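# Reorient an object on the upturned robot hand's palm

## Task

An object rests loose on the palm of the robot's right hand, which faces up. Rotate it inside that hand until its orientation relative to the hand matches the two goal images. Only the hand may touch it; the wrist camera, its post and the arm's final link count as hand. If the object touches anything else or leaves the hand, the attempt fails. To complete: the object must be still and lying on the palm or fingers, clear of the wrist, camera and post, with the palm pointing straight up. No hand motor may read moving or overload or be accumulating time toward a shutdown (a motor dead from the very start is exempt). Then declare the job finished. The hand is opened after that declaration, and the orientation must still be correct with the hand open. Anything held in place only by the robot at the end does not count, other than the object simply resting on the open hand.

## Robot and tools

Robot: one six-joint arm (UR type) ending in a 16-motor right hand with index, middle and ring fingers plus a thumb. A wrist camera sits on a post, and a fixed mast stands at the wrist on the palm side. Cameras: cam_high and cam_low (504x504) and cam_wrist (616x616, fisheye).

Frames. Scene frame: origin on the table top under the arm's base, +z up, +y to the left when facing along +x. Hand point frame (moves with the palm, sits in front of it where thumb tip meets index and middle tips): +z points along straight fingers toward the tips, +x runs across the palm away from the thumb, +y points out of the palm face. The palm face is at y = -0.062 m; knuckle hinges at z = -0.017 m, fingertips 0.139 m beyond. The mast occupies x +0.05 to +0.10, z -0.16 to -0.11, up to y = +0.06 m. Palm facing straight up means the hand point's +y matches scene +z.

execute_actions(actions): actions is a list of actions, run in order; an empty list just returns the state and images. Each action is a list of up to 15 rows, one row per control step of 1/30 s; if fewer than 15 rows are given, the last is repeated to fill 15. Each row is 24 numbers, all in [-1, 1]:
- 1-6: dx, dy, dz, rx, ry, rz. These are offsets, not a pose: the target relative to the hand point's measured pose at the start of that action (for a call's first action, the last pose reported), in the hand point's own axes. Every row refers to that same start pose, not the previous row. Scale: 1.0 = 0.6 m for dx-dz and 180 degrees for rx-rz, which together form one rotation vector. Per step the command is clipped to 100 mm and 16 degrees from the measured pose, so large offsets need several actions.
- 7-22: absolute goal angles of the 16 hinges, each scaled between its two stops, in this order: index_mcp, index_abd, index_pip, index_dip, middle_mcp, middle_abd, middle_pip, middle_dip, ring_mcp, ring_abd, ring_pip, ring_dip, thumb_cmc, thumb_axl, thumb_mcp, thumb_ipl. Going toward -1: finger _mcp curls the finger at the knuckle toward the palm (straight at +0.75); _abd swings the finger sideways away from the thumb (straight 0.00); _pip bends the middle joint (straight +0.58); _dip bends the tip joint (straight +0.70). thumb_cmc brings the thumb from beside the palm to in front of it (flat at +0.71); thumb_axl rolls the thumb about its length (straight +0.68); thumb_mcp (+0.23) and thumb_ipl (+0.17) bend it, toward +z when thumb_axl is straight, and along the cmc swing direction when thumb_axl is near -0.40.
- 23: current_limit, the cap on every motor's current, linear from 0 mA at -1 to 550 mA at +1, minimum 11 mA. Low caps also slow hinges and may not lift a finger.
- 24: speed; set-points move at (speed + 1)/2 of 5.9 rad/s.
Initial values are current_limit +0.4 and speed -0.6; whatever was last sent stays in effect.

move(target, speed, stop_force, blocking): target is one 24-number row as above; its first six are offsets from the pose in the last result that showed one; the hand numbers are sent at the start. The hand point follows a straight path, turning the short way; it does not avoid obstacles and may lag, stray or overshoot speed. speed: 0.002 to 0.5 m/s (default 0.25), turning up to twice that in rad/s; each path lasts 0.5 to 10 s. stop_force: 9 to 40 N, optional; ends the path when the wrist sensor feels that much added push along the line to target, then backs off two steps. Use only with very slow moves, not on turning moves, and omit it when pulling away from something. blocking=false returns after 0.5 s while motion continues (not allowed with stop_force); check with wait(0), and call wait or stop before new motion. The result adds a move: line: done, off_target, moving, held, fault, or contact, plus limits such as paced (pose clipped) or held (steps blocked), and the distance to target.

wait(seconds): 0 to 10, holds the last command. stop(): brakes a running move. zoom_image(camera, region): region [x0, y0, x1, y1] in pixels, at most 504x504. show_instructions(): shows the goal images. read_manual(section): licence texts only. finished_scene(scene): declares the scene finished; irreversible.

Results: end-effector position (m) and quaternion wxyz plus velocities in the scene frame; Hand target (where the controller is driving); per motor hand_goal, hand_measured, hand_current_ma and hand_state (moving, goal, blocked, overload); hand_current_limit, hand_speed; joint positions and torques; Wrist force and Wrist torque in the hand point axes (noisy, offset up to about 4 N, saturating near 50 N); step readings, with HELD marking rows that were held back; pose unreachable means the clearance check altered the command.

Cautions: a finger presses only while its goal lies past the object's surface; gear friction can keep a grip even after easing. Current of 495 mA or more builds a counter; at 5 s the motor shuts down for 10 s. Arm faults: joint torque at its limit (wrist joints 24.3 N m) or 150 N of outside force stop the arm for 10 s and drop the remaining calls; hand commands sent during a stop are lost. Motor heat warns at 70 °C and brakes the arm at 85 °C. The object may be nudged now and then. Keep it off the mast, the table and everything else; never let it fall or knock things off the table; avoid fast or hard contacts. Before finishing, hold the palm face up and let the motors settle at their goals.

Each tool is called after ">>>" by a JSON object that holds its "api" and its "payload".

## Session

>>> {"api": "show_instructions", "payload": {}}

>>> {"api": "execute_actions", "payload": {"actions": []}}

Reference images for this scene: goal picture from the wrist camera place, goal picture looking into the palm.

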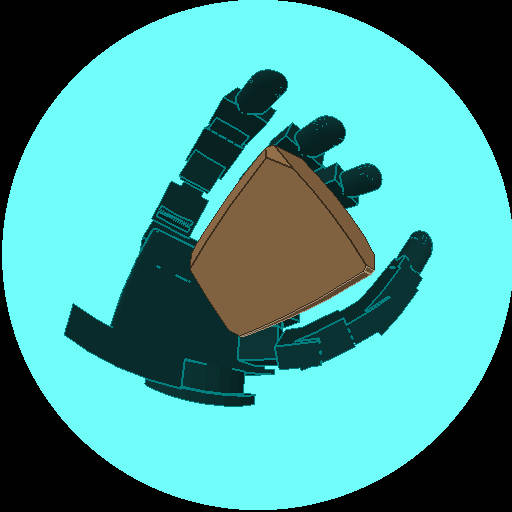

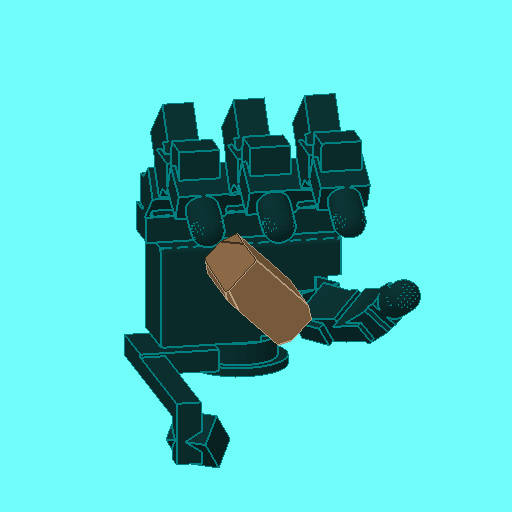

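Scene clock: 0.00 s.
end_effector_position=(+0.6031, +0.0455, +0.5024) hand_goal=(+0.046, +0.000, -0.008, +0.280, +0.046, +0.000, -0.008, +0.280, +0.046, +0.000, -0.008, +0.280, -0.104, +0.266, +0.032, -0.018) hand_measured=(+0.062, +0.000, -0.006, +0.282, +0.060, +0.000, -0.006, +0.282, +0.060, +0.000, -0.006, +0.282, -0.092, +0.270, +0.034, -0.016) hand_current_ma=(+83, +0, +12, +12, +80, +0, +12, +13, +78, +0, +13, +12, +66, +24, +13, +11) hand_state=(goal, goal, goal, goal, goal, goal, goal, goal, goal, goal, goal, goal, goal, goal, goal, goal) hand_current_limit=0.40 hand_speed=-0.60 end_effector_quat_wxyz=(+0.510, +0.474, +0.505, +0.510) end_effector_velocity=(-0.001, -0.000, +0.001) end_effector_angular_velocity=(-0.001, -0.003, -0.000)
Joint positions: [-0.154 -1.176  2.213 -4.214 -1.337 -0.023]
Joint velocities: [-0.    -0.001 -0.    -0.002 -0.    -0.   ]
Joint torques (N m, as the arm reports them, + toward a larger angle): no reading
Wrist force (N, on the end effector, along its own x y z axes, offset not removed): no reading
Wrist torque (N m, same axes, about the end effector's origin, offset not removed): no reading
Hand target: +0.603, +0.045, +0.502; +0.510, +0.474, +0.505, +0.510

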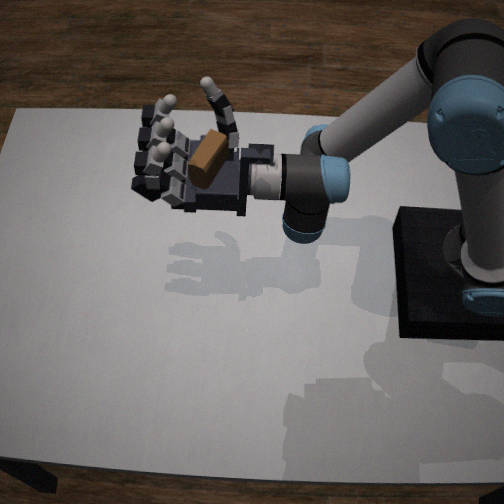

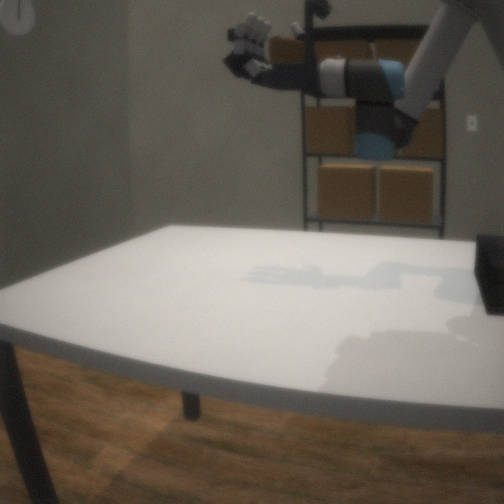

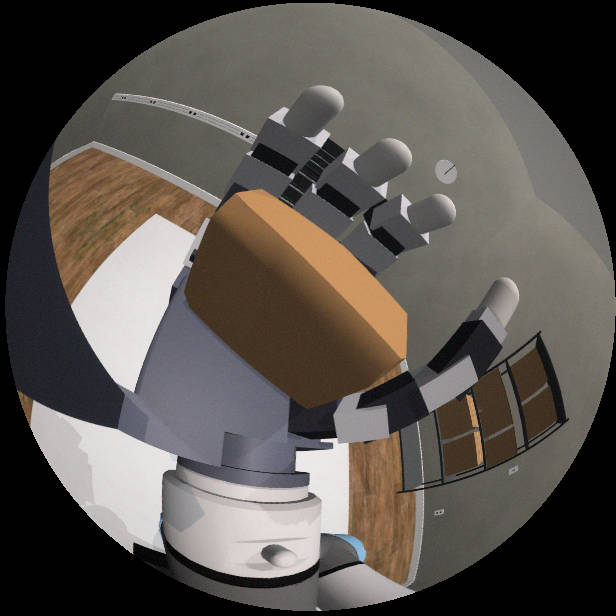

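>>> {"api": "zoom_image", "payload": {"camera": "cam_high", "region": [150, 100, 270, 220]}}

>>> {"api": "zoom_image", "payload": {"camera": "cam_wrist", "region": [150, 160, 450, 460]}}

>>> {"api": "zoom_image", "payload": {"camera": "cam_low", "region": [220, 0, 340, 110]}}

Region (150, 100, 270, 220) of cam_high's 504x504 image, scaled by 4.200, with more detail than that image has.

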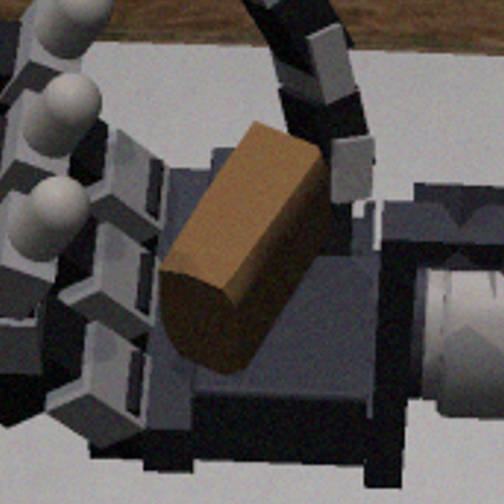

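Region (150, 160, 450, 460) of cam_wrist's 616x616 image, scaled by 1.680, with more detail than that image has.

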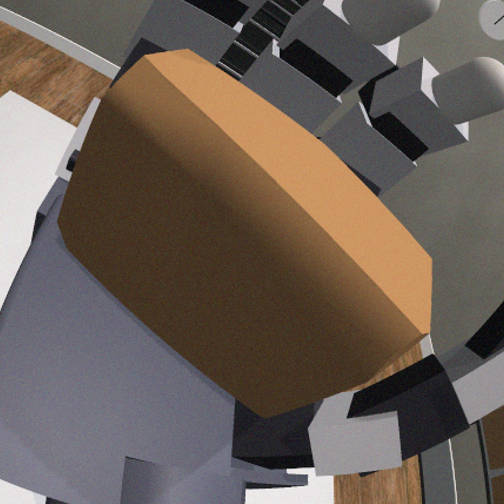

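Region (220, 0, 340, 110) of cam_low's 504x504 image, scaled by 4.200, with more detail than that image has; it fills the top 462 rows of this view, and the rest is white.

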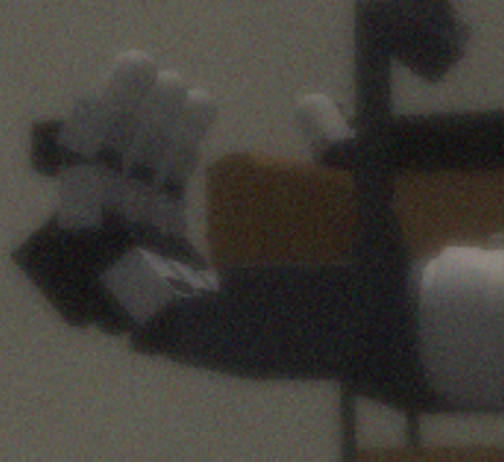

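>>> {"api": "move", "payload": {"target": [0.6,0,-0.1,0.012,0,0.01,0.046,0,0,0.28,0.046,0,0,0.28,0.046,0,0,0.28,0.6,0.68,0.5,0.17,0.4,-0.6], "speed": 0.1}}

Scene clock: 20.80 s.
end_effector_position=(+0.5321, +0.4028, +0.4882) hand_goal=(+0.046, +0.000, +0.000, +0.280, +0.046, +0.000, +0.000, +0.280, +0.046, +0.000, +0.000, +0.280, +0.600, +0.680, +0.500, +0.170) hand_measured=(+0.062, +0.000, -0.002, +0.282, +0.060, +0.000, -0.002, +0.282, +0.060, +0.000, -0.002, +0.282, +0.608, +0.674, +0.498, +0.168) hand_current_ma=(+83, +0, -14, +12, +80, +0, -14, +13, +78, +0, -14, +12, +47, -41, -10, -11) hand_state=(goal, goal, goal, goal, goal, goal, goal, goal, goal, goal, goal, goal, goal, goal, goal, goal) hand_current_limit=0.40 hand_speed=-0.60 end_effector_quat_wxyz=(+0.493, +0.491, +0.507, +0.509) end_effector_velocity=(-0.001, +0.002, +0.000) end_effector_angular_velocity=(+0.001, +0.000, -0.001)
Joint positions: [ 0.73  -0.959  1.821 -3.998 -2.221  0.004]
Joint velocities: [ 0.004  0.001 -0.005  0.003 -0.005  0.001]
Joint torques (N m, as the arm reports them, + toward a larger angle): [  8.05 -29.57 -29.16   0.48  -1.66   2.17]
Wrist force (N, on the end effector, along its own x y z axes, offset not removed): [-1.0 -1.0 -2.0]
Wrist torque (N m, same axes, about the end effector's origin, offset not removed): [-0.05 0.13 -0.27]
Hand target: +0.532, +0.403, +0.488; +0.493, +0.491, +0.507, +0.509
Off the commanded pose: 0.001 m, 0 deg.
move: done

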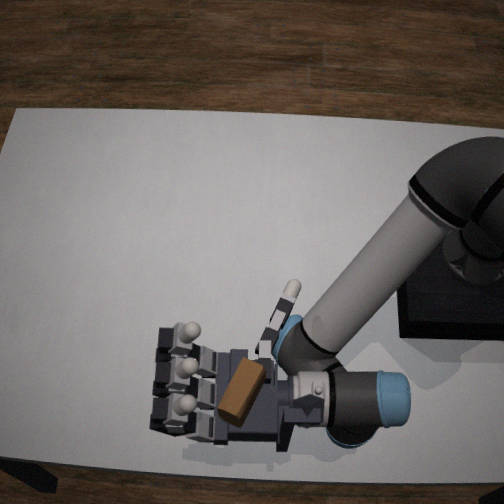

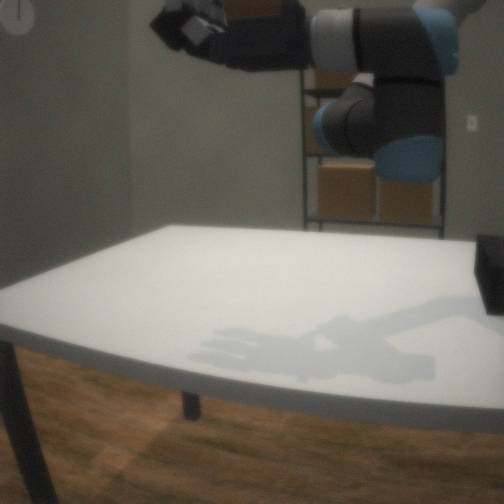

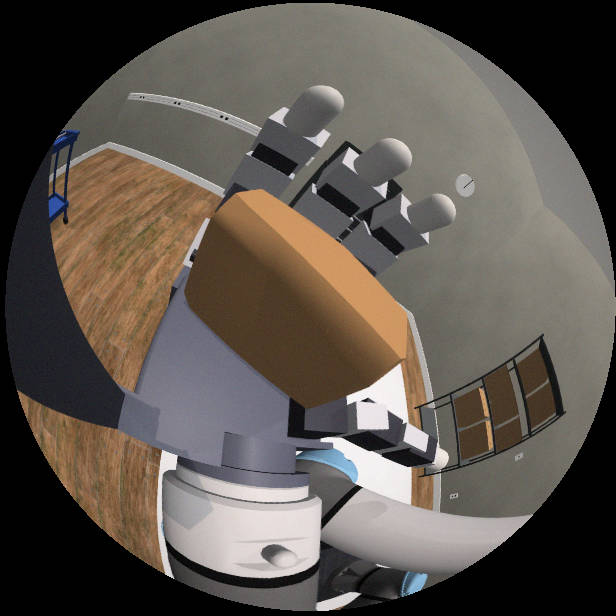

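Lower it so cam_low sees the ring end close up.

>>> {"api": "move", "payload": {"target": [-0.1,-0.25,0,0,0,0,0.046,0,0,0.28,0.046,0,0,0.28,0.046,0,0,0.28,0.6,0.68,0.5,0.17,0.4,-0.6], "speed": 0.1}}

>>> {"api": "zoom_image", "payload": {"camera": "cam_low", "region": [170, 40, 340, 200]}}

Scene clock: 29.77 s.
end_effector_position=(+0.5345, +0.3428, +0.3385) hand_goal=(+0.046, +0.000, +0.000, +0.280, +0.046, +0.000, +0.000, +0.280, +0.046, +0.000, +0.000, +0.280, +0.600, +0.680, +0.500, +0.170) hand_measured=(+0.062, +0.000, -0.002, +0.282, +0.060, +0.000, -0.002, +0.282, +0.060, +0.000, -0.002, +0.282, +0.608, +0.674, +0.498, +0.168) hand_current_ma=(+83, +0, -14, +12, +79, +0, -14, +13, +78, +0, -14, +12, +49, -41, -10, -11) hand_state=(goal, goal, goal, goal, goal, goal, goal, goal, goal, goal, goal, goal, goal, goal, goal, goal) hand_current_limit=0.40 hand_speed=-0.60 end_effector_quat_wxyz=(+0.493, +0.491, +0.507, +0.508) end_effector_velocity=(+0.000, -0.001, -0.003) end_effector_angular_velocity=(-0.002, +0.002, +0.000)
Joint positions: [ 0.626 -0.695  1.942 -4.383 -2.118  0.003]
Joint velocities: [-0.002  0.006  0.001 -0.005  0.003 -0.   ]
Joint torques (N m, as the arm reports them, + toward a larger angle): [ -7.78 -34.18   3.54  -3.55   2.46  -2.66]
Wrist force (N, on the end effector, along its own x y z axes, offset not removed): [0.7 -2.3 -0.1]
Wrist torque (N m, same axes, about the end effector's origin, offset not removed): [-0.37 -0.25 -0.12]
Hand target: +0.534, +0.343, +0.338; +0.493, +0.491, +0.507, +0.509
Off the commanded pose: 0.000 m, 0 deg.
move: done

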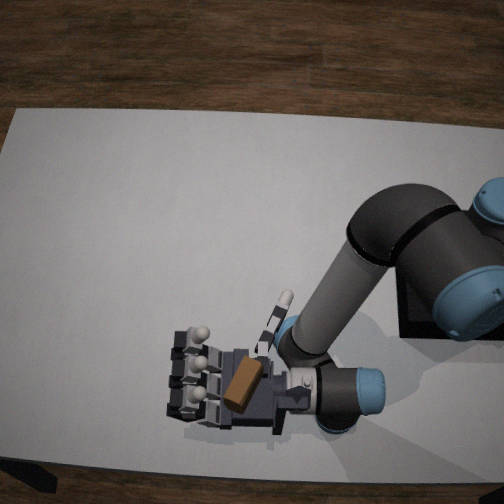

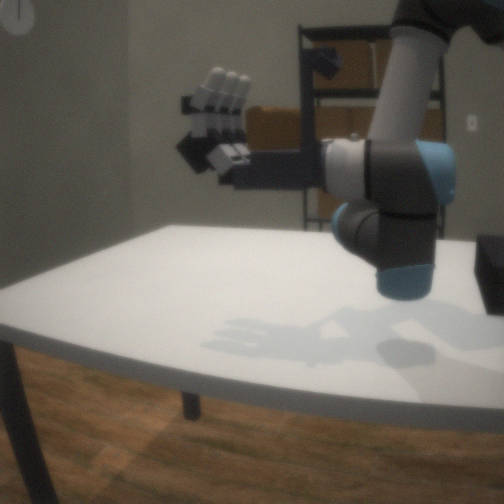

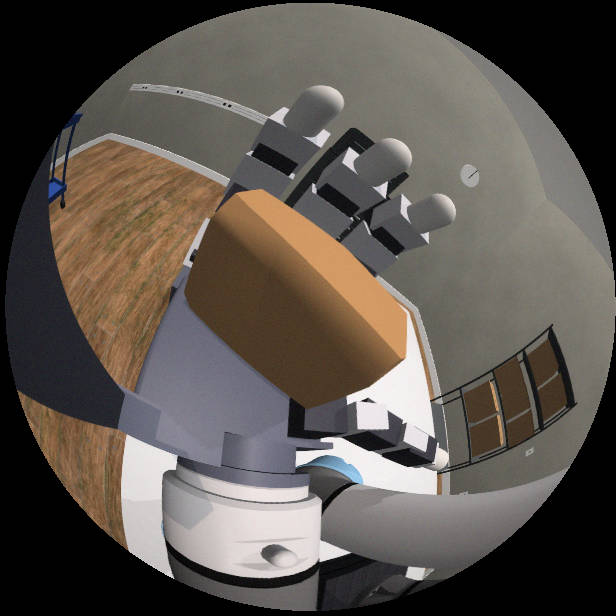

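Region (170, 40, 340, 200) of cam_low's 504x504 image, scaled by 2.965, with more detail than that image has; it fills the top 474 rows of this view, and the rest is white.

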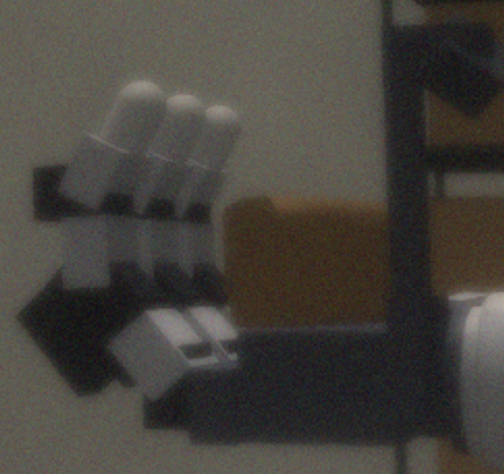

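>>> {"api": "execute_actions", "payload": {"actions": [[[0,0,0,0,0,0,0.5,0,-0.2,0.28,0.5,0,-0.2,0.28,0.5,0,-0.2,0.28,0.3,0.68,1,0.17,0.4,-0.5]],[[0,0,0,0.04,0,0,0.5,0,-0.2,0.28,0.5,0,-0.2,0.28,0.5,0,-0.2,0.28,-0.1,0.68,1,0.17,0.4,-0.6]],[[0,0,0,0.04,0,0,0.5,0,-0.2,0.28,0.5,0,-0.2,0.28,0.5,0,-0.2,0.28,-0.5,0.68,1,-0.3,0.4,-0.6]],[]]}}

>>> {"api": "zoom_image", "payload": {"camera": "cam_high", "region": [140, 290, 320, 450]}}

Scene clock: 59.60 s.
end_effector_position=(+0.5340, +0.3425, +0.3384) hand_goal=(+0.500, +0.000, -0.200, +0.280, +0.500, +0.000, -0.200, +0.280, +0.500, +0.000, -0.200, +0.280, -0.500, +0.680, +1.000, -0.300) hand_measured=(+0.510, +0.000, -0.196, +0.282, +0.510, +0.000, -0.196, +0.282, +0.508, +0.000, -0.196, +0.282, -0.462, +0.676, +1.000, -0.120) hand_current_ma=(+51, +0, +19, +12, +49, +0, +19, +13, +49, +0, +18, +12, +20, -18, +0, +62) hand_state=(goal, goal, goal, goal, goal, goal, goal, goal, goal, goal, goal, goal, moving, moving, goal, moving) hand_current_limit=0.40 hand_speed=-0.60 end_effector_quat_wxyz=(+0.431, +0.547, +0.564, +0.444) end_effector_velocity=(+0.002, +0.001, +0.001) end_effector_angular_velocity=(-0.001, +0.046, -0.001)
Joint positions: [ 0.642 -0.878  2.077 -4.055 -2.115  0.151]
Joint velocities: [ 0.002 -0.037  0.015  0.075  0.005  0.029]
Joint torques (N m, as the arm reports them, + toward a larger angle): [  8.41 -55.22   3.6   -0.81   1.62   2.29]
Wrist force (N, on the end effector, along its own x y z axes, offset not removed): [-1.5 0.5 0.0]
Wrist torque (N m, same axes, about the end effector's origin, offset not removed): [0.04 0.16 -0.18]
Hand target: +0.534, +0.343, +0.338; +0.429, +0.548, +0.565, +0.442
Off the commanded pose: 0.000 m, 0 deg.
Step readings (end_effector_position; steps 1 to 15: 1st action; 16 to 30: 2nd action; 31 to 45: 3rd action):
0: (+0.5345, +0.3427, +0.3382)
1: (+0.5345, +0.3427, +0.3382)
2: (+0.5345, +0.3427, +0.3382)
4: (+0.5345, +0.3427, +0.3382)
8: (+0.5345, +0.3428, +0.3384)
15: (+0.5345, +0.3428, +0.3385)
16: (+0.5345, +0.3428, +0.3385)
17: (+0.5339, +0.3427, +0.3389)
19: (+0.5326, +0.3419, +0.3398)
23: (+0.5333, +0.3421, +0.3384)
30: (+0.5342, +0.3426, +0.3384)
31: (+0.5343, +0.3427, +0.3385)
32: (+0.5338, +0.3426, +0.3387)
34: (+0.5323, +0.3416, +0.3397)
38: (+0.5330, +0.3419, +0.3384)
45: end_effector_position above

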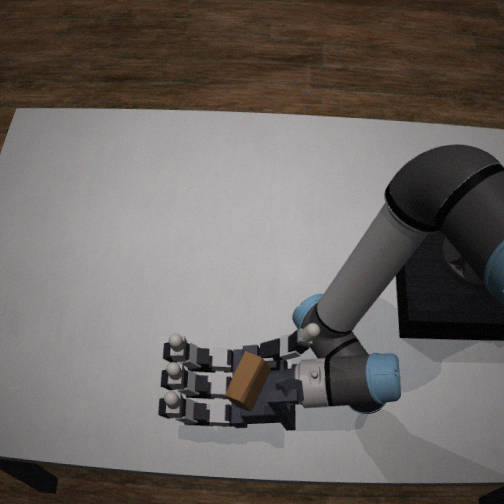

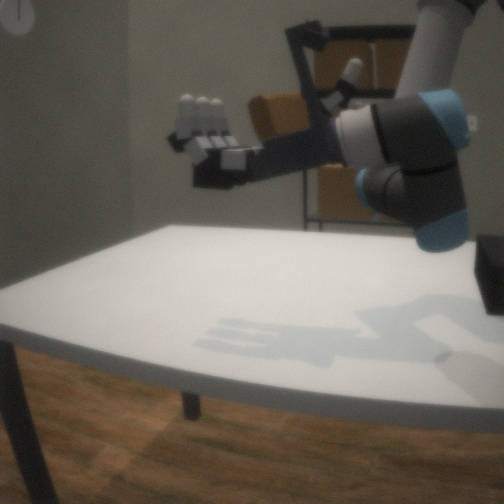

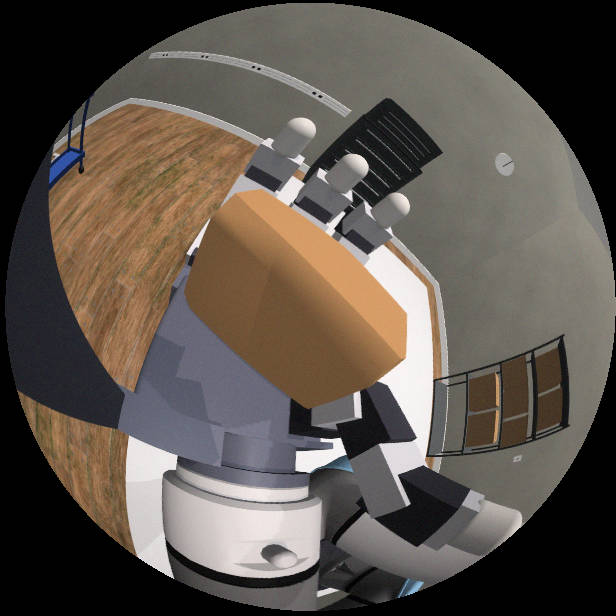

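Region (140, 290, 320, 450) of cam_high's 504x504 image, scaled by 2.800, with more detail than that image has.

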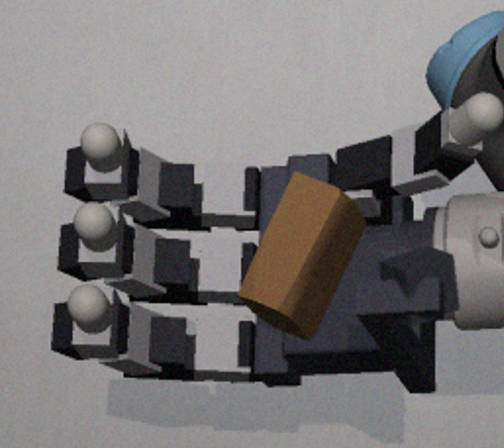

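>>> {"api": "execute_actions", "payload": {"actions": [[[0,0,0,-0.04,0,0,0.8,0,-1,-0.3,0.8,0,-1,-0.3,0.8,-0.3,-1,-0.3,0.2,0.68,0.8,0.17,0.4,-0.3]],[[0,0,0,-0.04,0,0,0.7,0,-1,-0.3,0.7,0,-1,-0.3,0.7,-0.3,-1,-0.3,0.65,0,0.23,0.17,0.4,-0.3]],[[0,0,0,0,0,0,0.5,0,-1,-0.25,0.4,0,-1,-0.25,0.4,-0.35,-1,-0.25,0.65,-0.4,0.23,0,0.4,-0.6]],[[0,0,0,0,0,0,0.3,0,-1,-0.2,0.1,0,-1,-0.05,0.1,-0.4,-1,-0.05,0.65,-0.4,0.23,0,0.4,-0.7]],[[0,0,0,0,0,0,0.1,0,-1,0,-0.1,0,-1,0.2,-0.1,-0.5,-1,0.2,0.65,-0.4,0.23,0,0.4,-0.7]]]}}

>>> {"api": "zoom_image", "payload": {"camera": "cam_high", "region": [160, 270, 340, 450]}}

Scene clock: 79.60 s.
end_effector_position=(+0.5338, +0.3423, +0.3379) hand_goal=(+0.100, +0.000, -1.000, +0.000, -0.100, +0.000, -1.000, +0.200, -0.100, -0.500, -1.000, +0.200, +0.650, -0.400, +0.230, +0.000) hand_measured=(+0.112, +0.000, -1.000, -0.004, -0.092, +0.000, -1.000, +0.192, -0.094, -0.498, -1.000, +0.196, +0.660, -0.398, +0.242, +0.004) hand_current_ma=(+64, +0, +1, -21, +38, +0, +1, -34, +38, +10, +1, -24, +52, +14, +84, +32) hand_state=(goal, goal, goal, goal, goal, goal, goal, moving, goal, goal, goal, moving, goal, goal, goal, goal) hand_current_limit=0.40 hand_speed=-0.70 end_effector_quat_wxyz=(+0.493, +0.492, +0.507, +0.508) end_effector_velocity=(-0.000, -0.000, -0.001) end_effector_angular_velocity=(-0.001, +0.002, +0.000)
Joint positions: [ 0.627 -0.695  1.943 -4.385 -2.12   0.003]
Joint velocities: [ 0.    -0.     0.002  0.001  0.    -0.   ]
Joint torques (N m, as the arm reports them, + toward a larger angle): [  6.58 -55.92   1.99  -1.75  -1.72   1.35]
Wrist force (N, on the end effector, along its own x y z axes, offset not removed): [-0.9 0.4 -1.1]
Wrist torque (N m, same axes, about the end effector's origin, offset not removed): [-0.07 0.08 -0.20]
Hand target: +0.534, +0.342, +0.338; +0.493, +0.492, +0.507, +0.508
Off the commanded pose: 0.000 m, 0 deg.
Step readings (end_effector_position; steps 1 to 15: 1st action; 16 to 30: 2nd action; 31 to 45: 3rd action; 46 to 60: 4th action; 61 to 75: 5th action):
0: (+0.5342, +0.3426, +0.3385)
1: (+0.5342, +0.3426, +0.3385)
2: (+0.5347, +0.3429, +0.3383)
4: (+0.5358, +0.3436, +0.3359)
8: (+0.5339, +0.3424, +0.3370)
15: (+0.5339, +0.3424, +0.3381)
16: (+0.5339, +0.3424, +0.3382)
17: (+0.5345, +0.3426, +0.3380)
19: (+0.5353, +0.3432, +0.3364)
23: (+0.5338, +0.3422, +0.3370)
30: (+0.5338, +0.3423, +0.3379)
31: (+0.5338, +0.3424, +0.3380)
32: (+0.5338, +0.3424, +0.3380)
34: (+0.5339, +0.3424, +0.3379)
38: (+0.5339, +0.3423, +0.3379)
45: (+0.5338, +0.3423, +0.3379)
46: (+0.5338, +0.3423, +0.3379)
47: (+0.5338, +0.3423, +0.3379)
49: (+0.5338, +0.3423, +0.3379)
53: (+0.5338, +0.3423, +0.3379)
60: (+0.5338, +0.3423, +0.3379)
61: (+0.5338, +0.3423, +0.3379)
62: (+0.5338, +0.3423, +0.3379)
64: (+0.5338, +0.3423, +0.3379)
68: (+0.5338, +0.3423, +0.3379)
75: end_effector_position above

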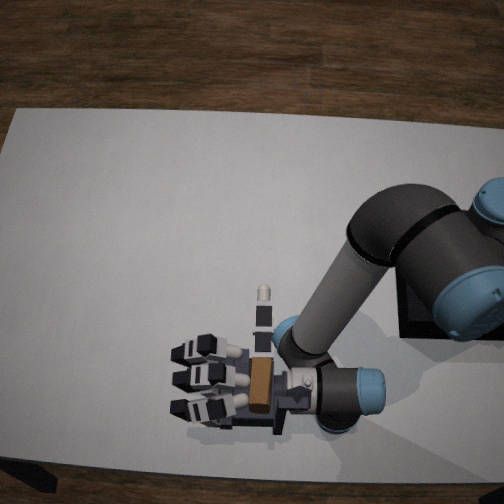

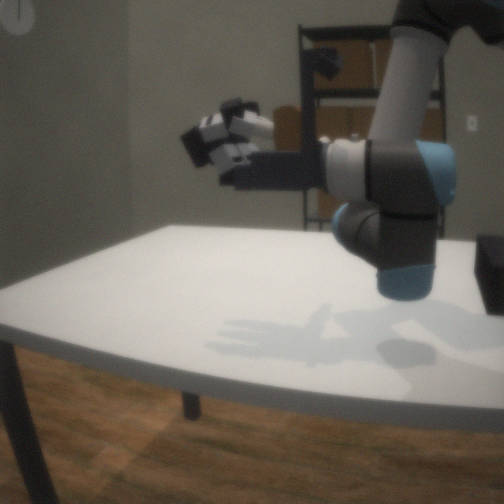

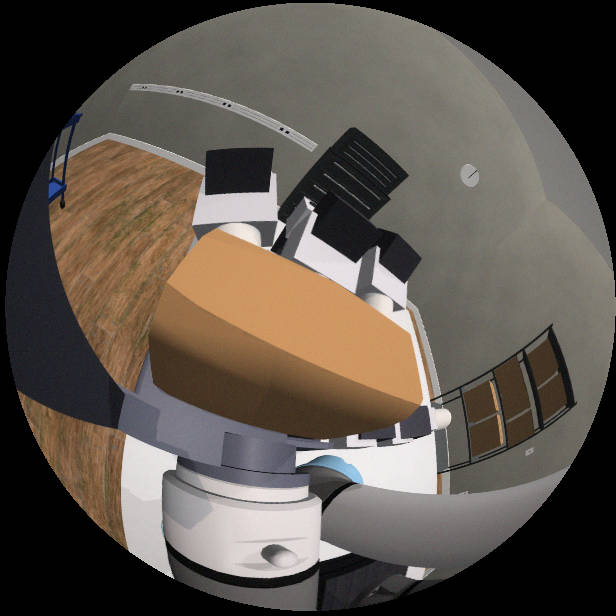

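Region (160, 270, 340, 450) of cam_high's 504x504 image, scaled by 2.800, with more detail than that image has.

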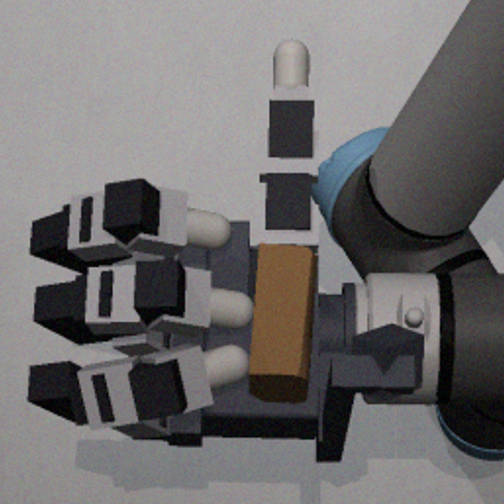

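>>> {"api": "move", "payload": {"target": [-0.3,0.05,0.05,0,0,0.14,-0.03,0,-1,0.25,-0.03,0,-1,0.25,0.1,0,-1,0.2,0.5,-0.4,0.23,-0.5,0.4,-0.7], "speed": 0.08}}

>>> {"api": "zoom_image", "payload": {"camera": "cam_high", "region": [150, 160, 330, 340]}}

Scene clock: 96.43 s.
end_effector_position=(+0.5691, +0.1636, +0.3682) hand_goal=(-0.030, +0.000, -1.000, +0.250, -0.030, +0.000, -1.000, +0.250, +0.100, +0.000, -1.000, +0.200, +0.500, -0.400, +0.230, -0.500) hand_measured=(-0.022, +0.000, -1.000, +0.246, -0.030, +0.000, -1.000, +0.246, +0.102, -0.002, -1.000, +0.196, +0.524, -0.398, +0.242, -0.498) hand_current_ma=(+44, +0, +1, -20, +2, +0, +1, -22, +9, -13, +1, -20, +129, +13, +82, +23) hand_state=(goal, goal, goal, goal, goal, goal, goal, goal, goal, goal, goal, goal, blocked, goal, goal, goal) hand_current_limit=0.40 hand_speed=-0.70 end_effector_quat_wxyz=(+0.371, +0.590, +0.387, +0.603) end_effector_velocity=(+0.001, -0.003, +0.001) end_effector_angular_velocity=(+0.005, -0.000, -0.001)
Joint positions: [ 0.271 -0.873  2.173 -4.437 -1.764  0.44 ]
Joint velocities: [-0.006 -0.003  0.001  0.001  0.005  0.005]
Joint torques (N m, as the arm reports them, + toward a larger angle): [ -8.02 -51.61   5.71  -0.47   1.87   1.93]
Wrist force (N, on the end effector, along its own x y z axes, offset not removed): [-0.4 -0.9 -0.7]
Wrist torque (N m, same axes, about the end effector's origin, offset not removed): [-0.31 0.04 0.04]
Hand target: +0.569, +0.163, +0.368; +0.371, +0.590, +0.387, +0.603
Off the commanded pose: 0.000 m, 0 deg.
move: done

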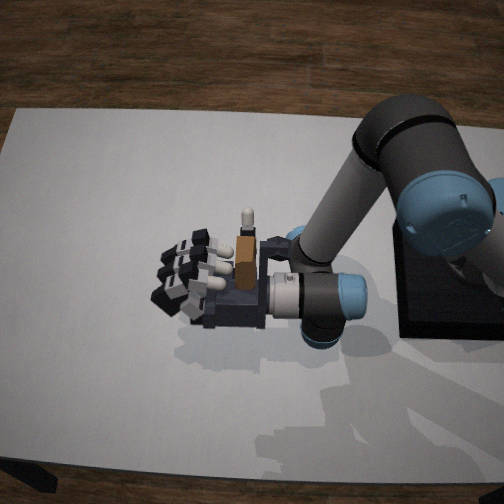

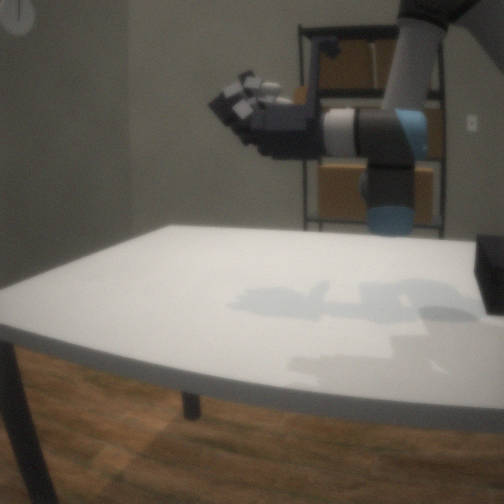

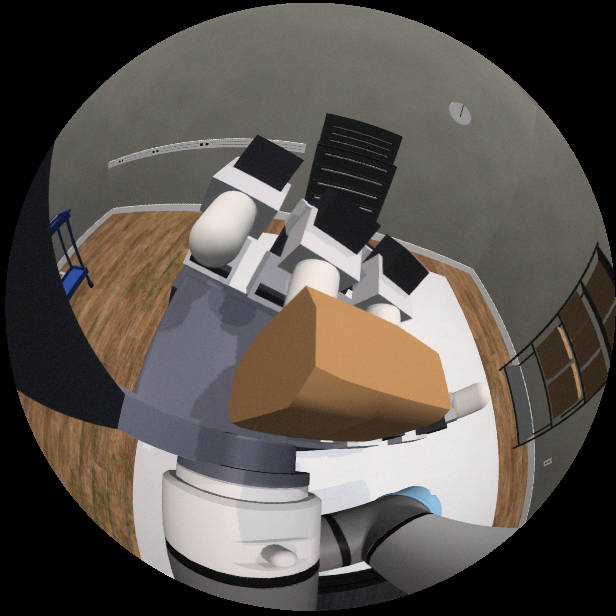

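Region (150, 160, 330, 340) of cam_high's 504x504 image, scaled by 2.800, with more detail than that image has.

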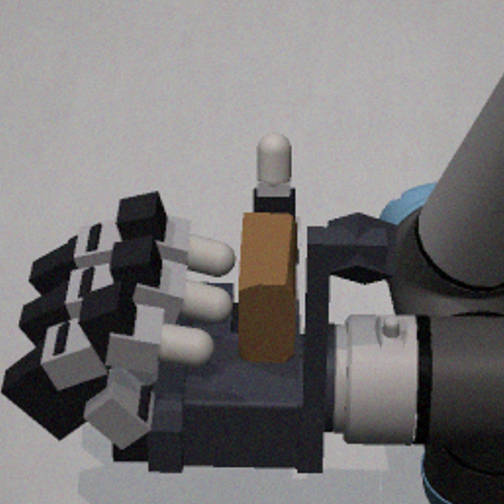

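>>> {"api": "move", "payload": {"target": [0,0,0,0,0,0.11,-0.03,0,-1,0.25,-0.03,0,-1,0.25,0.1,0,-1,0.2,0.2,-0.4,0.23,-0.4,0.4,-0.95], "speed": 0.08}}

>>> {"api": "zoom_image", "payload": {"camera": "cam_high", "region": [150, 160, 330, 340]}}

Scene clock: 110.13 s.
end_effector_position=(+0.5690, +0.1637, +0.3682) hand_goal=(-0.030, +0.000, -1.000, +0.250, -0.030, +0.000, -1.000, +0.250, +0.100, +0.000, -1.000, +0.200, +0.200, -0.400, +0.230, -0.400) hand_measured=(-0.022, +0.000, -1.000, +0.246, -0.030, +0.000, -1.000, +0.246, +0.102, -0.002, -1.000, +0.196, +0.230, -0.398, +0.242, -0.400) hand_current_ma=(+39, +0, +1, -19, +2, +0, +1, -21, +9, -12, +1, -19, +169, +13, +82, -6) hand_state=(goal, goal, goal, goal, goal, goal, goal, goal, goal, goal, goal, goal, blocked, goal, goal, goal) hand_current_limit=0.40 hand_speed=-0.95 end_effector_quat_wxyz=(+0.262, +0.648, +0.280, +0.658) end_effector_velocity=(+0.001, +0.000, -0.001) end_effector_angular_velocity=(+0.003, +0.002, -0.000)
Joint positions: [ 0.321 -0.926  2.15  -4.361 -1.814  0.786]
Joint velocities: [ 0.     0.002 -0.001  0.002 -0.001  0.003]
Joint torques (N m, as the arm reports them, + toward a larger angle): [ 10.22 -50.66 -20.62  -0.29  -1.62   1.7 ]
Wrist force (N, on the end effector, along its own x y z axes, offset not removed): [-0.7 1.4 -2.2]
Wrist torque (N m, same axes, about the end effector's origin, offset not removed): [0.05 0.14 0.05]
Hand target: +0.569, +0.164, +0.368; +0.262, +0.648, +0.280, +0.658
Off the commanded pose: 0.000 m, 0 deg.
move: done

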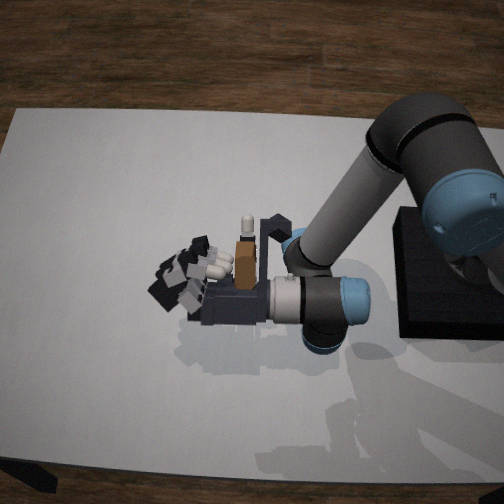

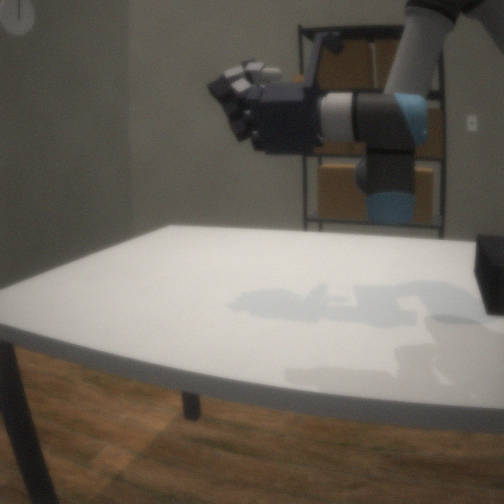

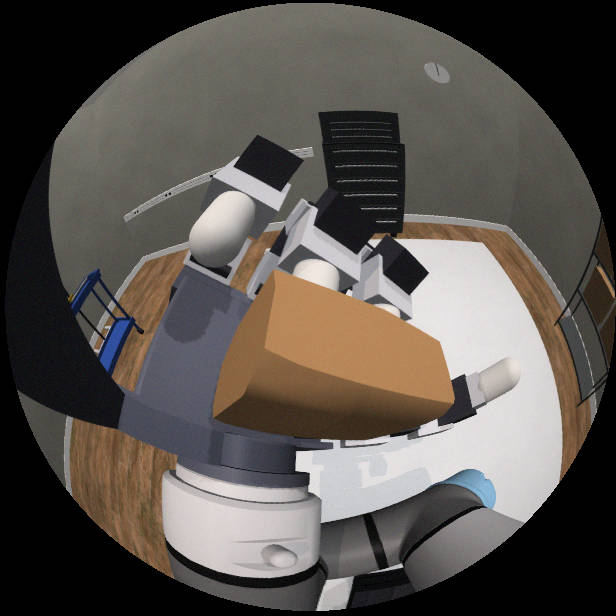

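Region (150, 160, 330, 340) of cam_high's 504x504 image, scaled by 2.800, with more detail than that image has.

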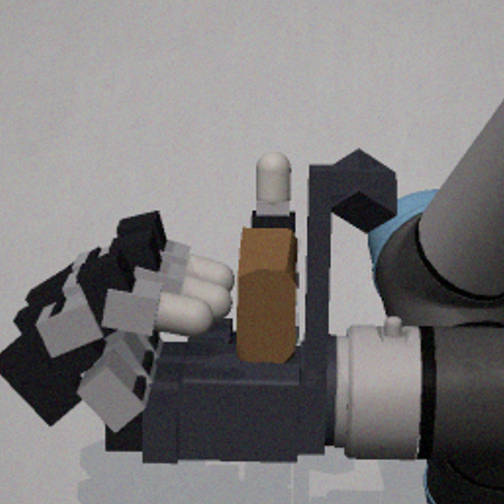

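>>> {"api": "move", "payload": {"target": [0,0,0,0,0,-0.05,-0.03,0,-1,0.25,-0.03,0,-1,0.25,0.1,0,-1,0.2,0.62,-0.4,0.2,-0.8,0.4,-0.9], "speed": 0.08}}

>>> {"api": "zoom_image", "payload": {"camera": "cam_high", "region": [150, 160, 330, 340]}}

Scene clock: 119.53 s.
end_effector_position=(+0.5690, +0.1637, +0.3682) hand_goal=(-0.030, +0.000, -1.000, +0.250, -0.030, +0.000, -1.000, +0.250, +0.100, +0.000, -1.000, +0.200, +0.620, -0.400, +0.200, -0.800) hand_measured=(-0.022, +0.000, -1.000, +0.246, -0.030, +0.000, -1.000, +0.246, +0.102, -0.002, -1.000, +0.196, +0.628, -0.398, +0.214, -0.796) hand_current_ma=(+38, +0, +1, -19, +2, +0, +1, -20, +9, -12, +1, -19, +48, +13, +88, +25) hand_state=(goal, goal, goal, goal, goal, goal, goal, goal, goal, goal, goal, goal, goal, goal, goal, goal) hand_current_limit=0.40 hand_speed=-0.90 end_effector_quat_wxyz=(+0.313, +0.624, +0.330, +0.635) end_effector_velocity=(-0.000, +0.000, -0.001) end_effector_angular_velocity=(+0.000, +0.002, +0.000)
Joint positions: [ 0.301 -0.9    2.159 -4.397 -1.794  0.629]
Joint velocities: [ 0.001  0.002  0.    -0.    -0.     0.001]
Joint torques (N m, as the arm reports them, + toward a larger angle): [ -7.85 -26.28   3.1   -3.83   2.34  -2.59]
Wrist force (N, on the end effector, along its own x y z axes, offset not removed): [0.2 -1.5 -1.0]
Wrist torque (N m, same axes, about the end effector's origin, offset not removed): [-0.45 0.03 0.07]
Hand target: +0.569, +0.164, +0.368; +0.313, +0.624, +0.330, +0.635
Off the commanded pose: 0.000 m, 0 deg.
move: done

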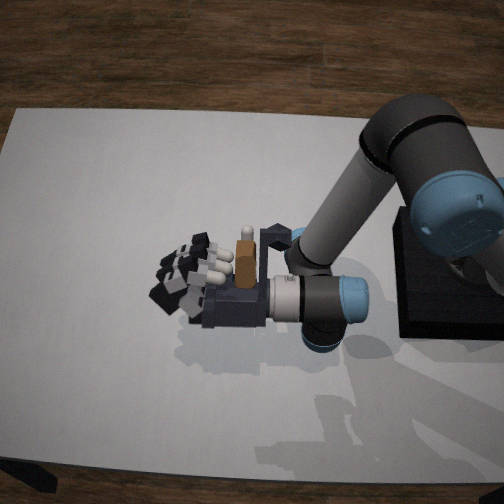

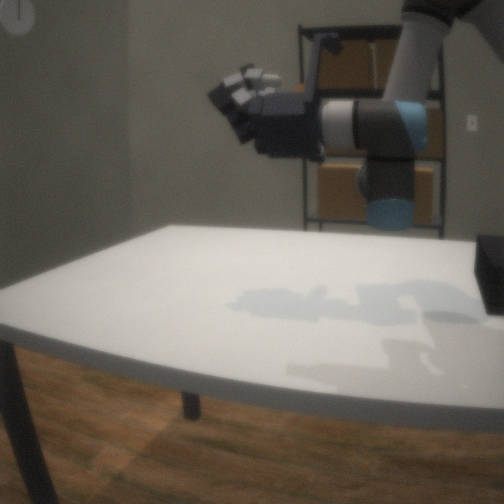

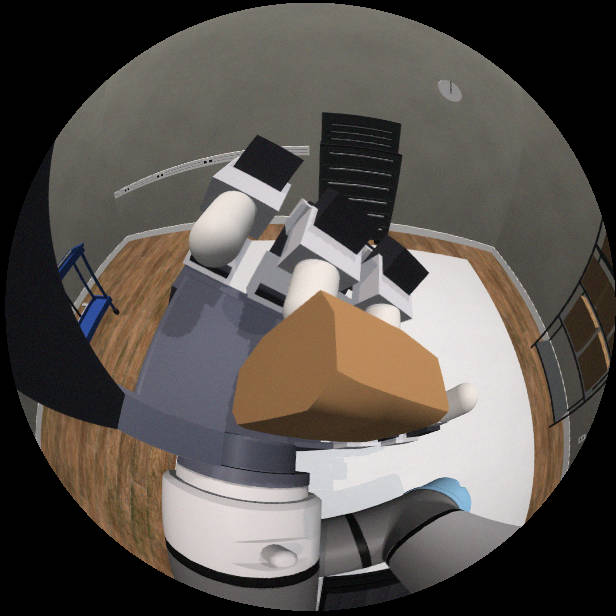

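Region (150, 160, 330, 340) of cam_high's 504x504 image, scaled by 2.800, with more detail than that image has.

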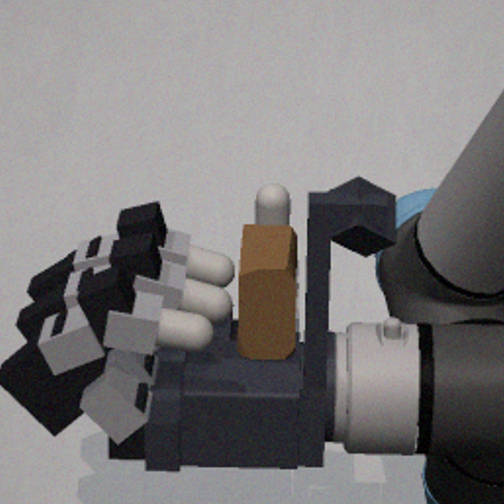

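>>> {"api": "move", "payload": {"target": [0,0,0,0,0,0,-0.03,0,-1,0.25,-0.03,0,-1,0.25,0.1,0,-1,0.2,0.4,-0.4,0.5,-0.9,0.4,-0.9]}}

>>> {"api": "zoom_image", "payload": {"camera": "cam_wrist", "region": [200, 250, 540, 500]}}

Scene clock: 132.53 s.
end_effector_position=(+0.5690, +0.1637, +0.3682) hand_goal=(-0.030, +0.000, -1.000, +0.250, -0.030, +0.000, -1.000, +0.250, +0.100, +0.000, -1.000, +0.200, +0.400, -0.400, +0.500, -0.900) hand_measured=(-0.022, +0.000, -1.000, +0.246, -0.030, +0.000, -1.000, +0.246, +0.102, -0.002, -1.000, +0.196, +0.426, -0.398, +0.502, -0.898) hand_current_ma=(+38, +0, +1, -19, +2, +0, +1, -20, +9, -12, +1, -19, +148, +13, +14, +22) hand_state=(goal, goal, goal, goal, goal, goal, goal, goal, goal, goal, goal, goal, blocked, goal, goal, goal) hand_current_limit=0.40 hand_speed=-0.90 end_effector_quat_wxyz=(+0.313, +0.624, +0.330, +0.635) end_effector_velocity=(-0.000, -0.000, -0.000) end_effector_angular_velocity=(-0.000, +0.001, -0.000)
Joint positions: [ 0.301 -0.9    2.159 -4.397 -1.794  0.629]
Joint velocities: [-0.    -0.001  0.001  0.001 -0.     0.   ]
Joint torques (N m, as the arm reports them, + toward a larger angle): [ -7.91 -26.81   2.73  -3.44   2.47  -2.75]
Wrist force (N, on the end effector, along its own x y z axes, offset not removed): [-2.4 1.9 -1.5]
Wrist torque (N m, same axes, about the end effector's origin, offset not removed): [0.22 0.36 -0.13]
Hand target: +0.569, +0.164, +0.368; +0.313, +0.624, +0.330, +0.635
Off the commanded pose: 0.000 m, 0 deg.
move: done

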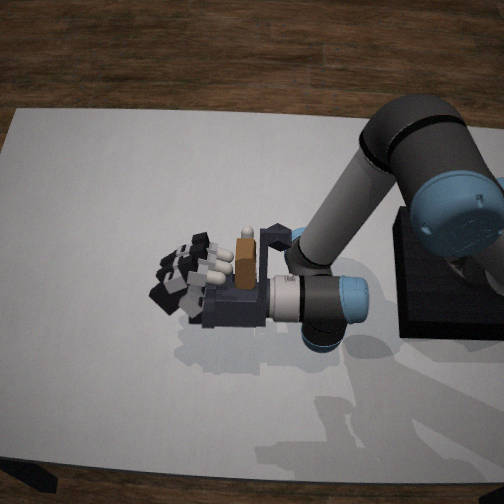

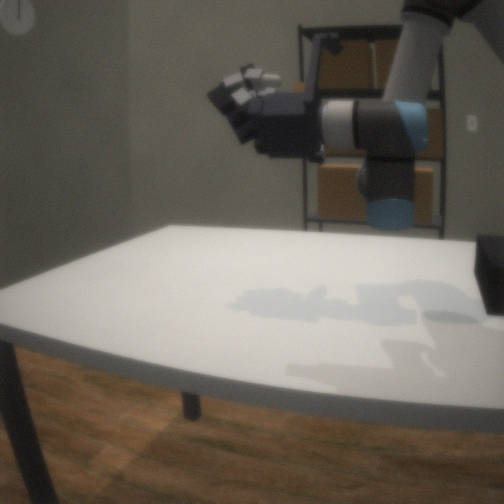

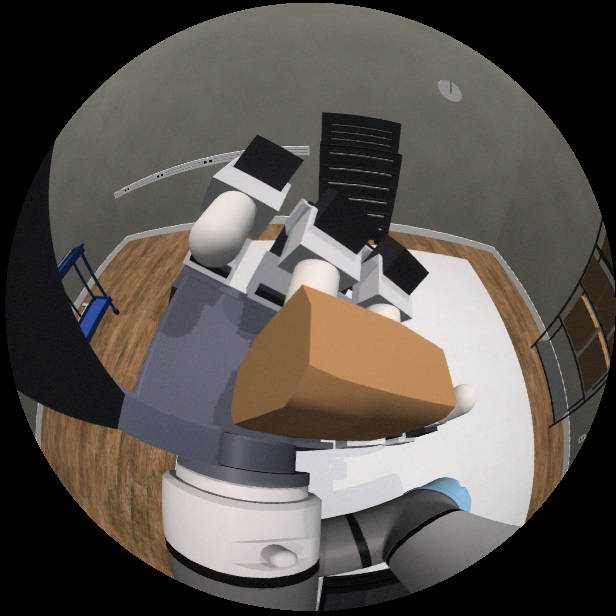

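Region (200, 250, 540, 500) of cam_wrist's 616x616 image, scaled by 1.482, with more detail than that image has; it fills the top 371 rows of this view, and the rest is white.

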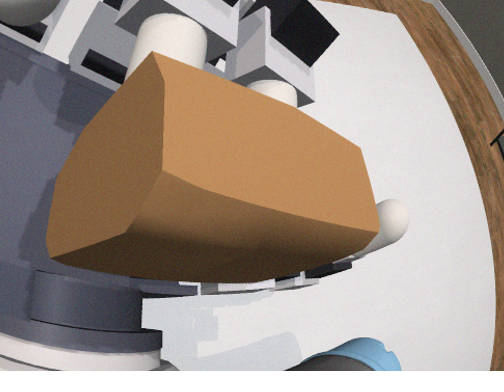

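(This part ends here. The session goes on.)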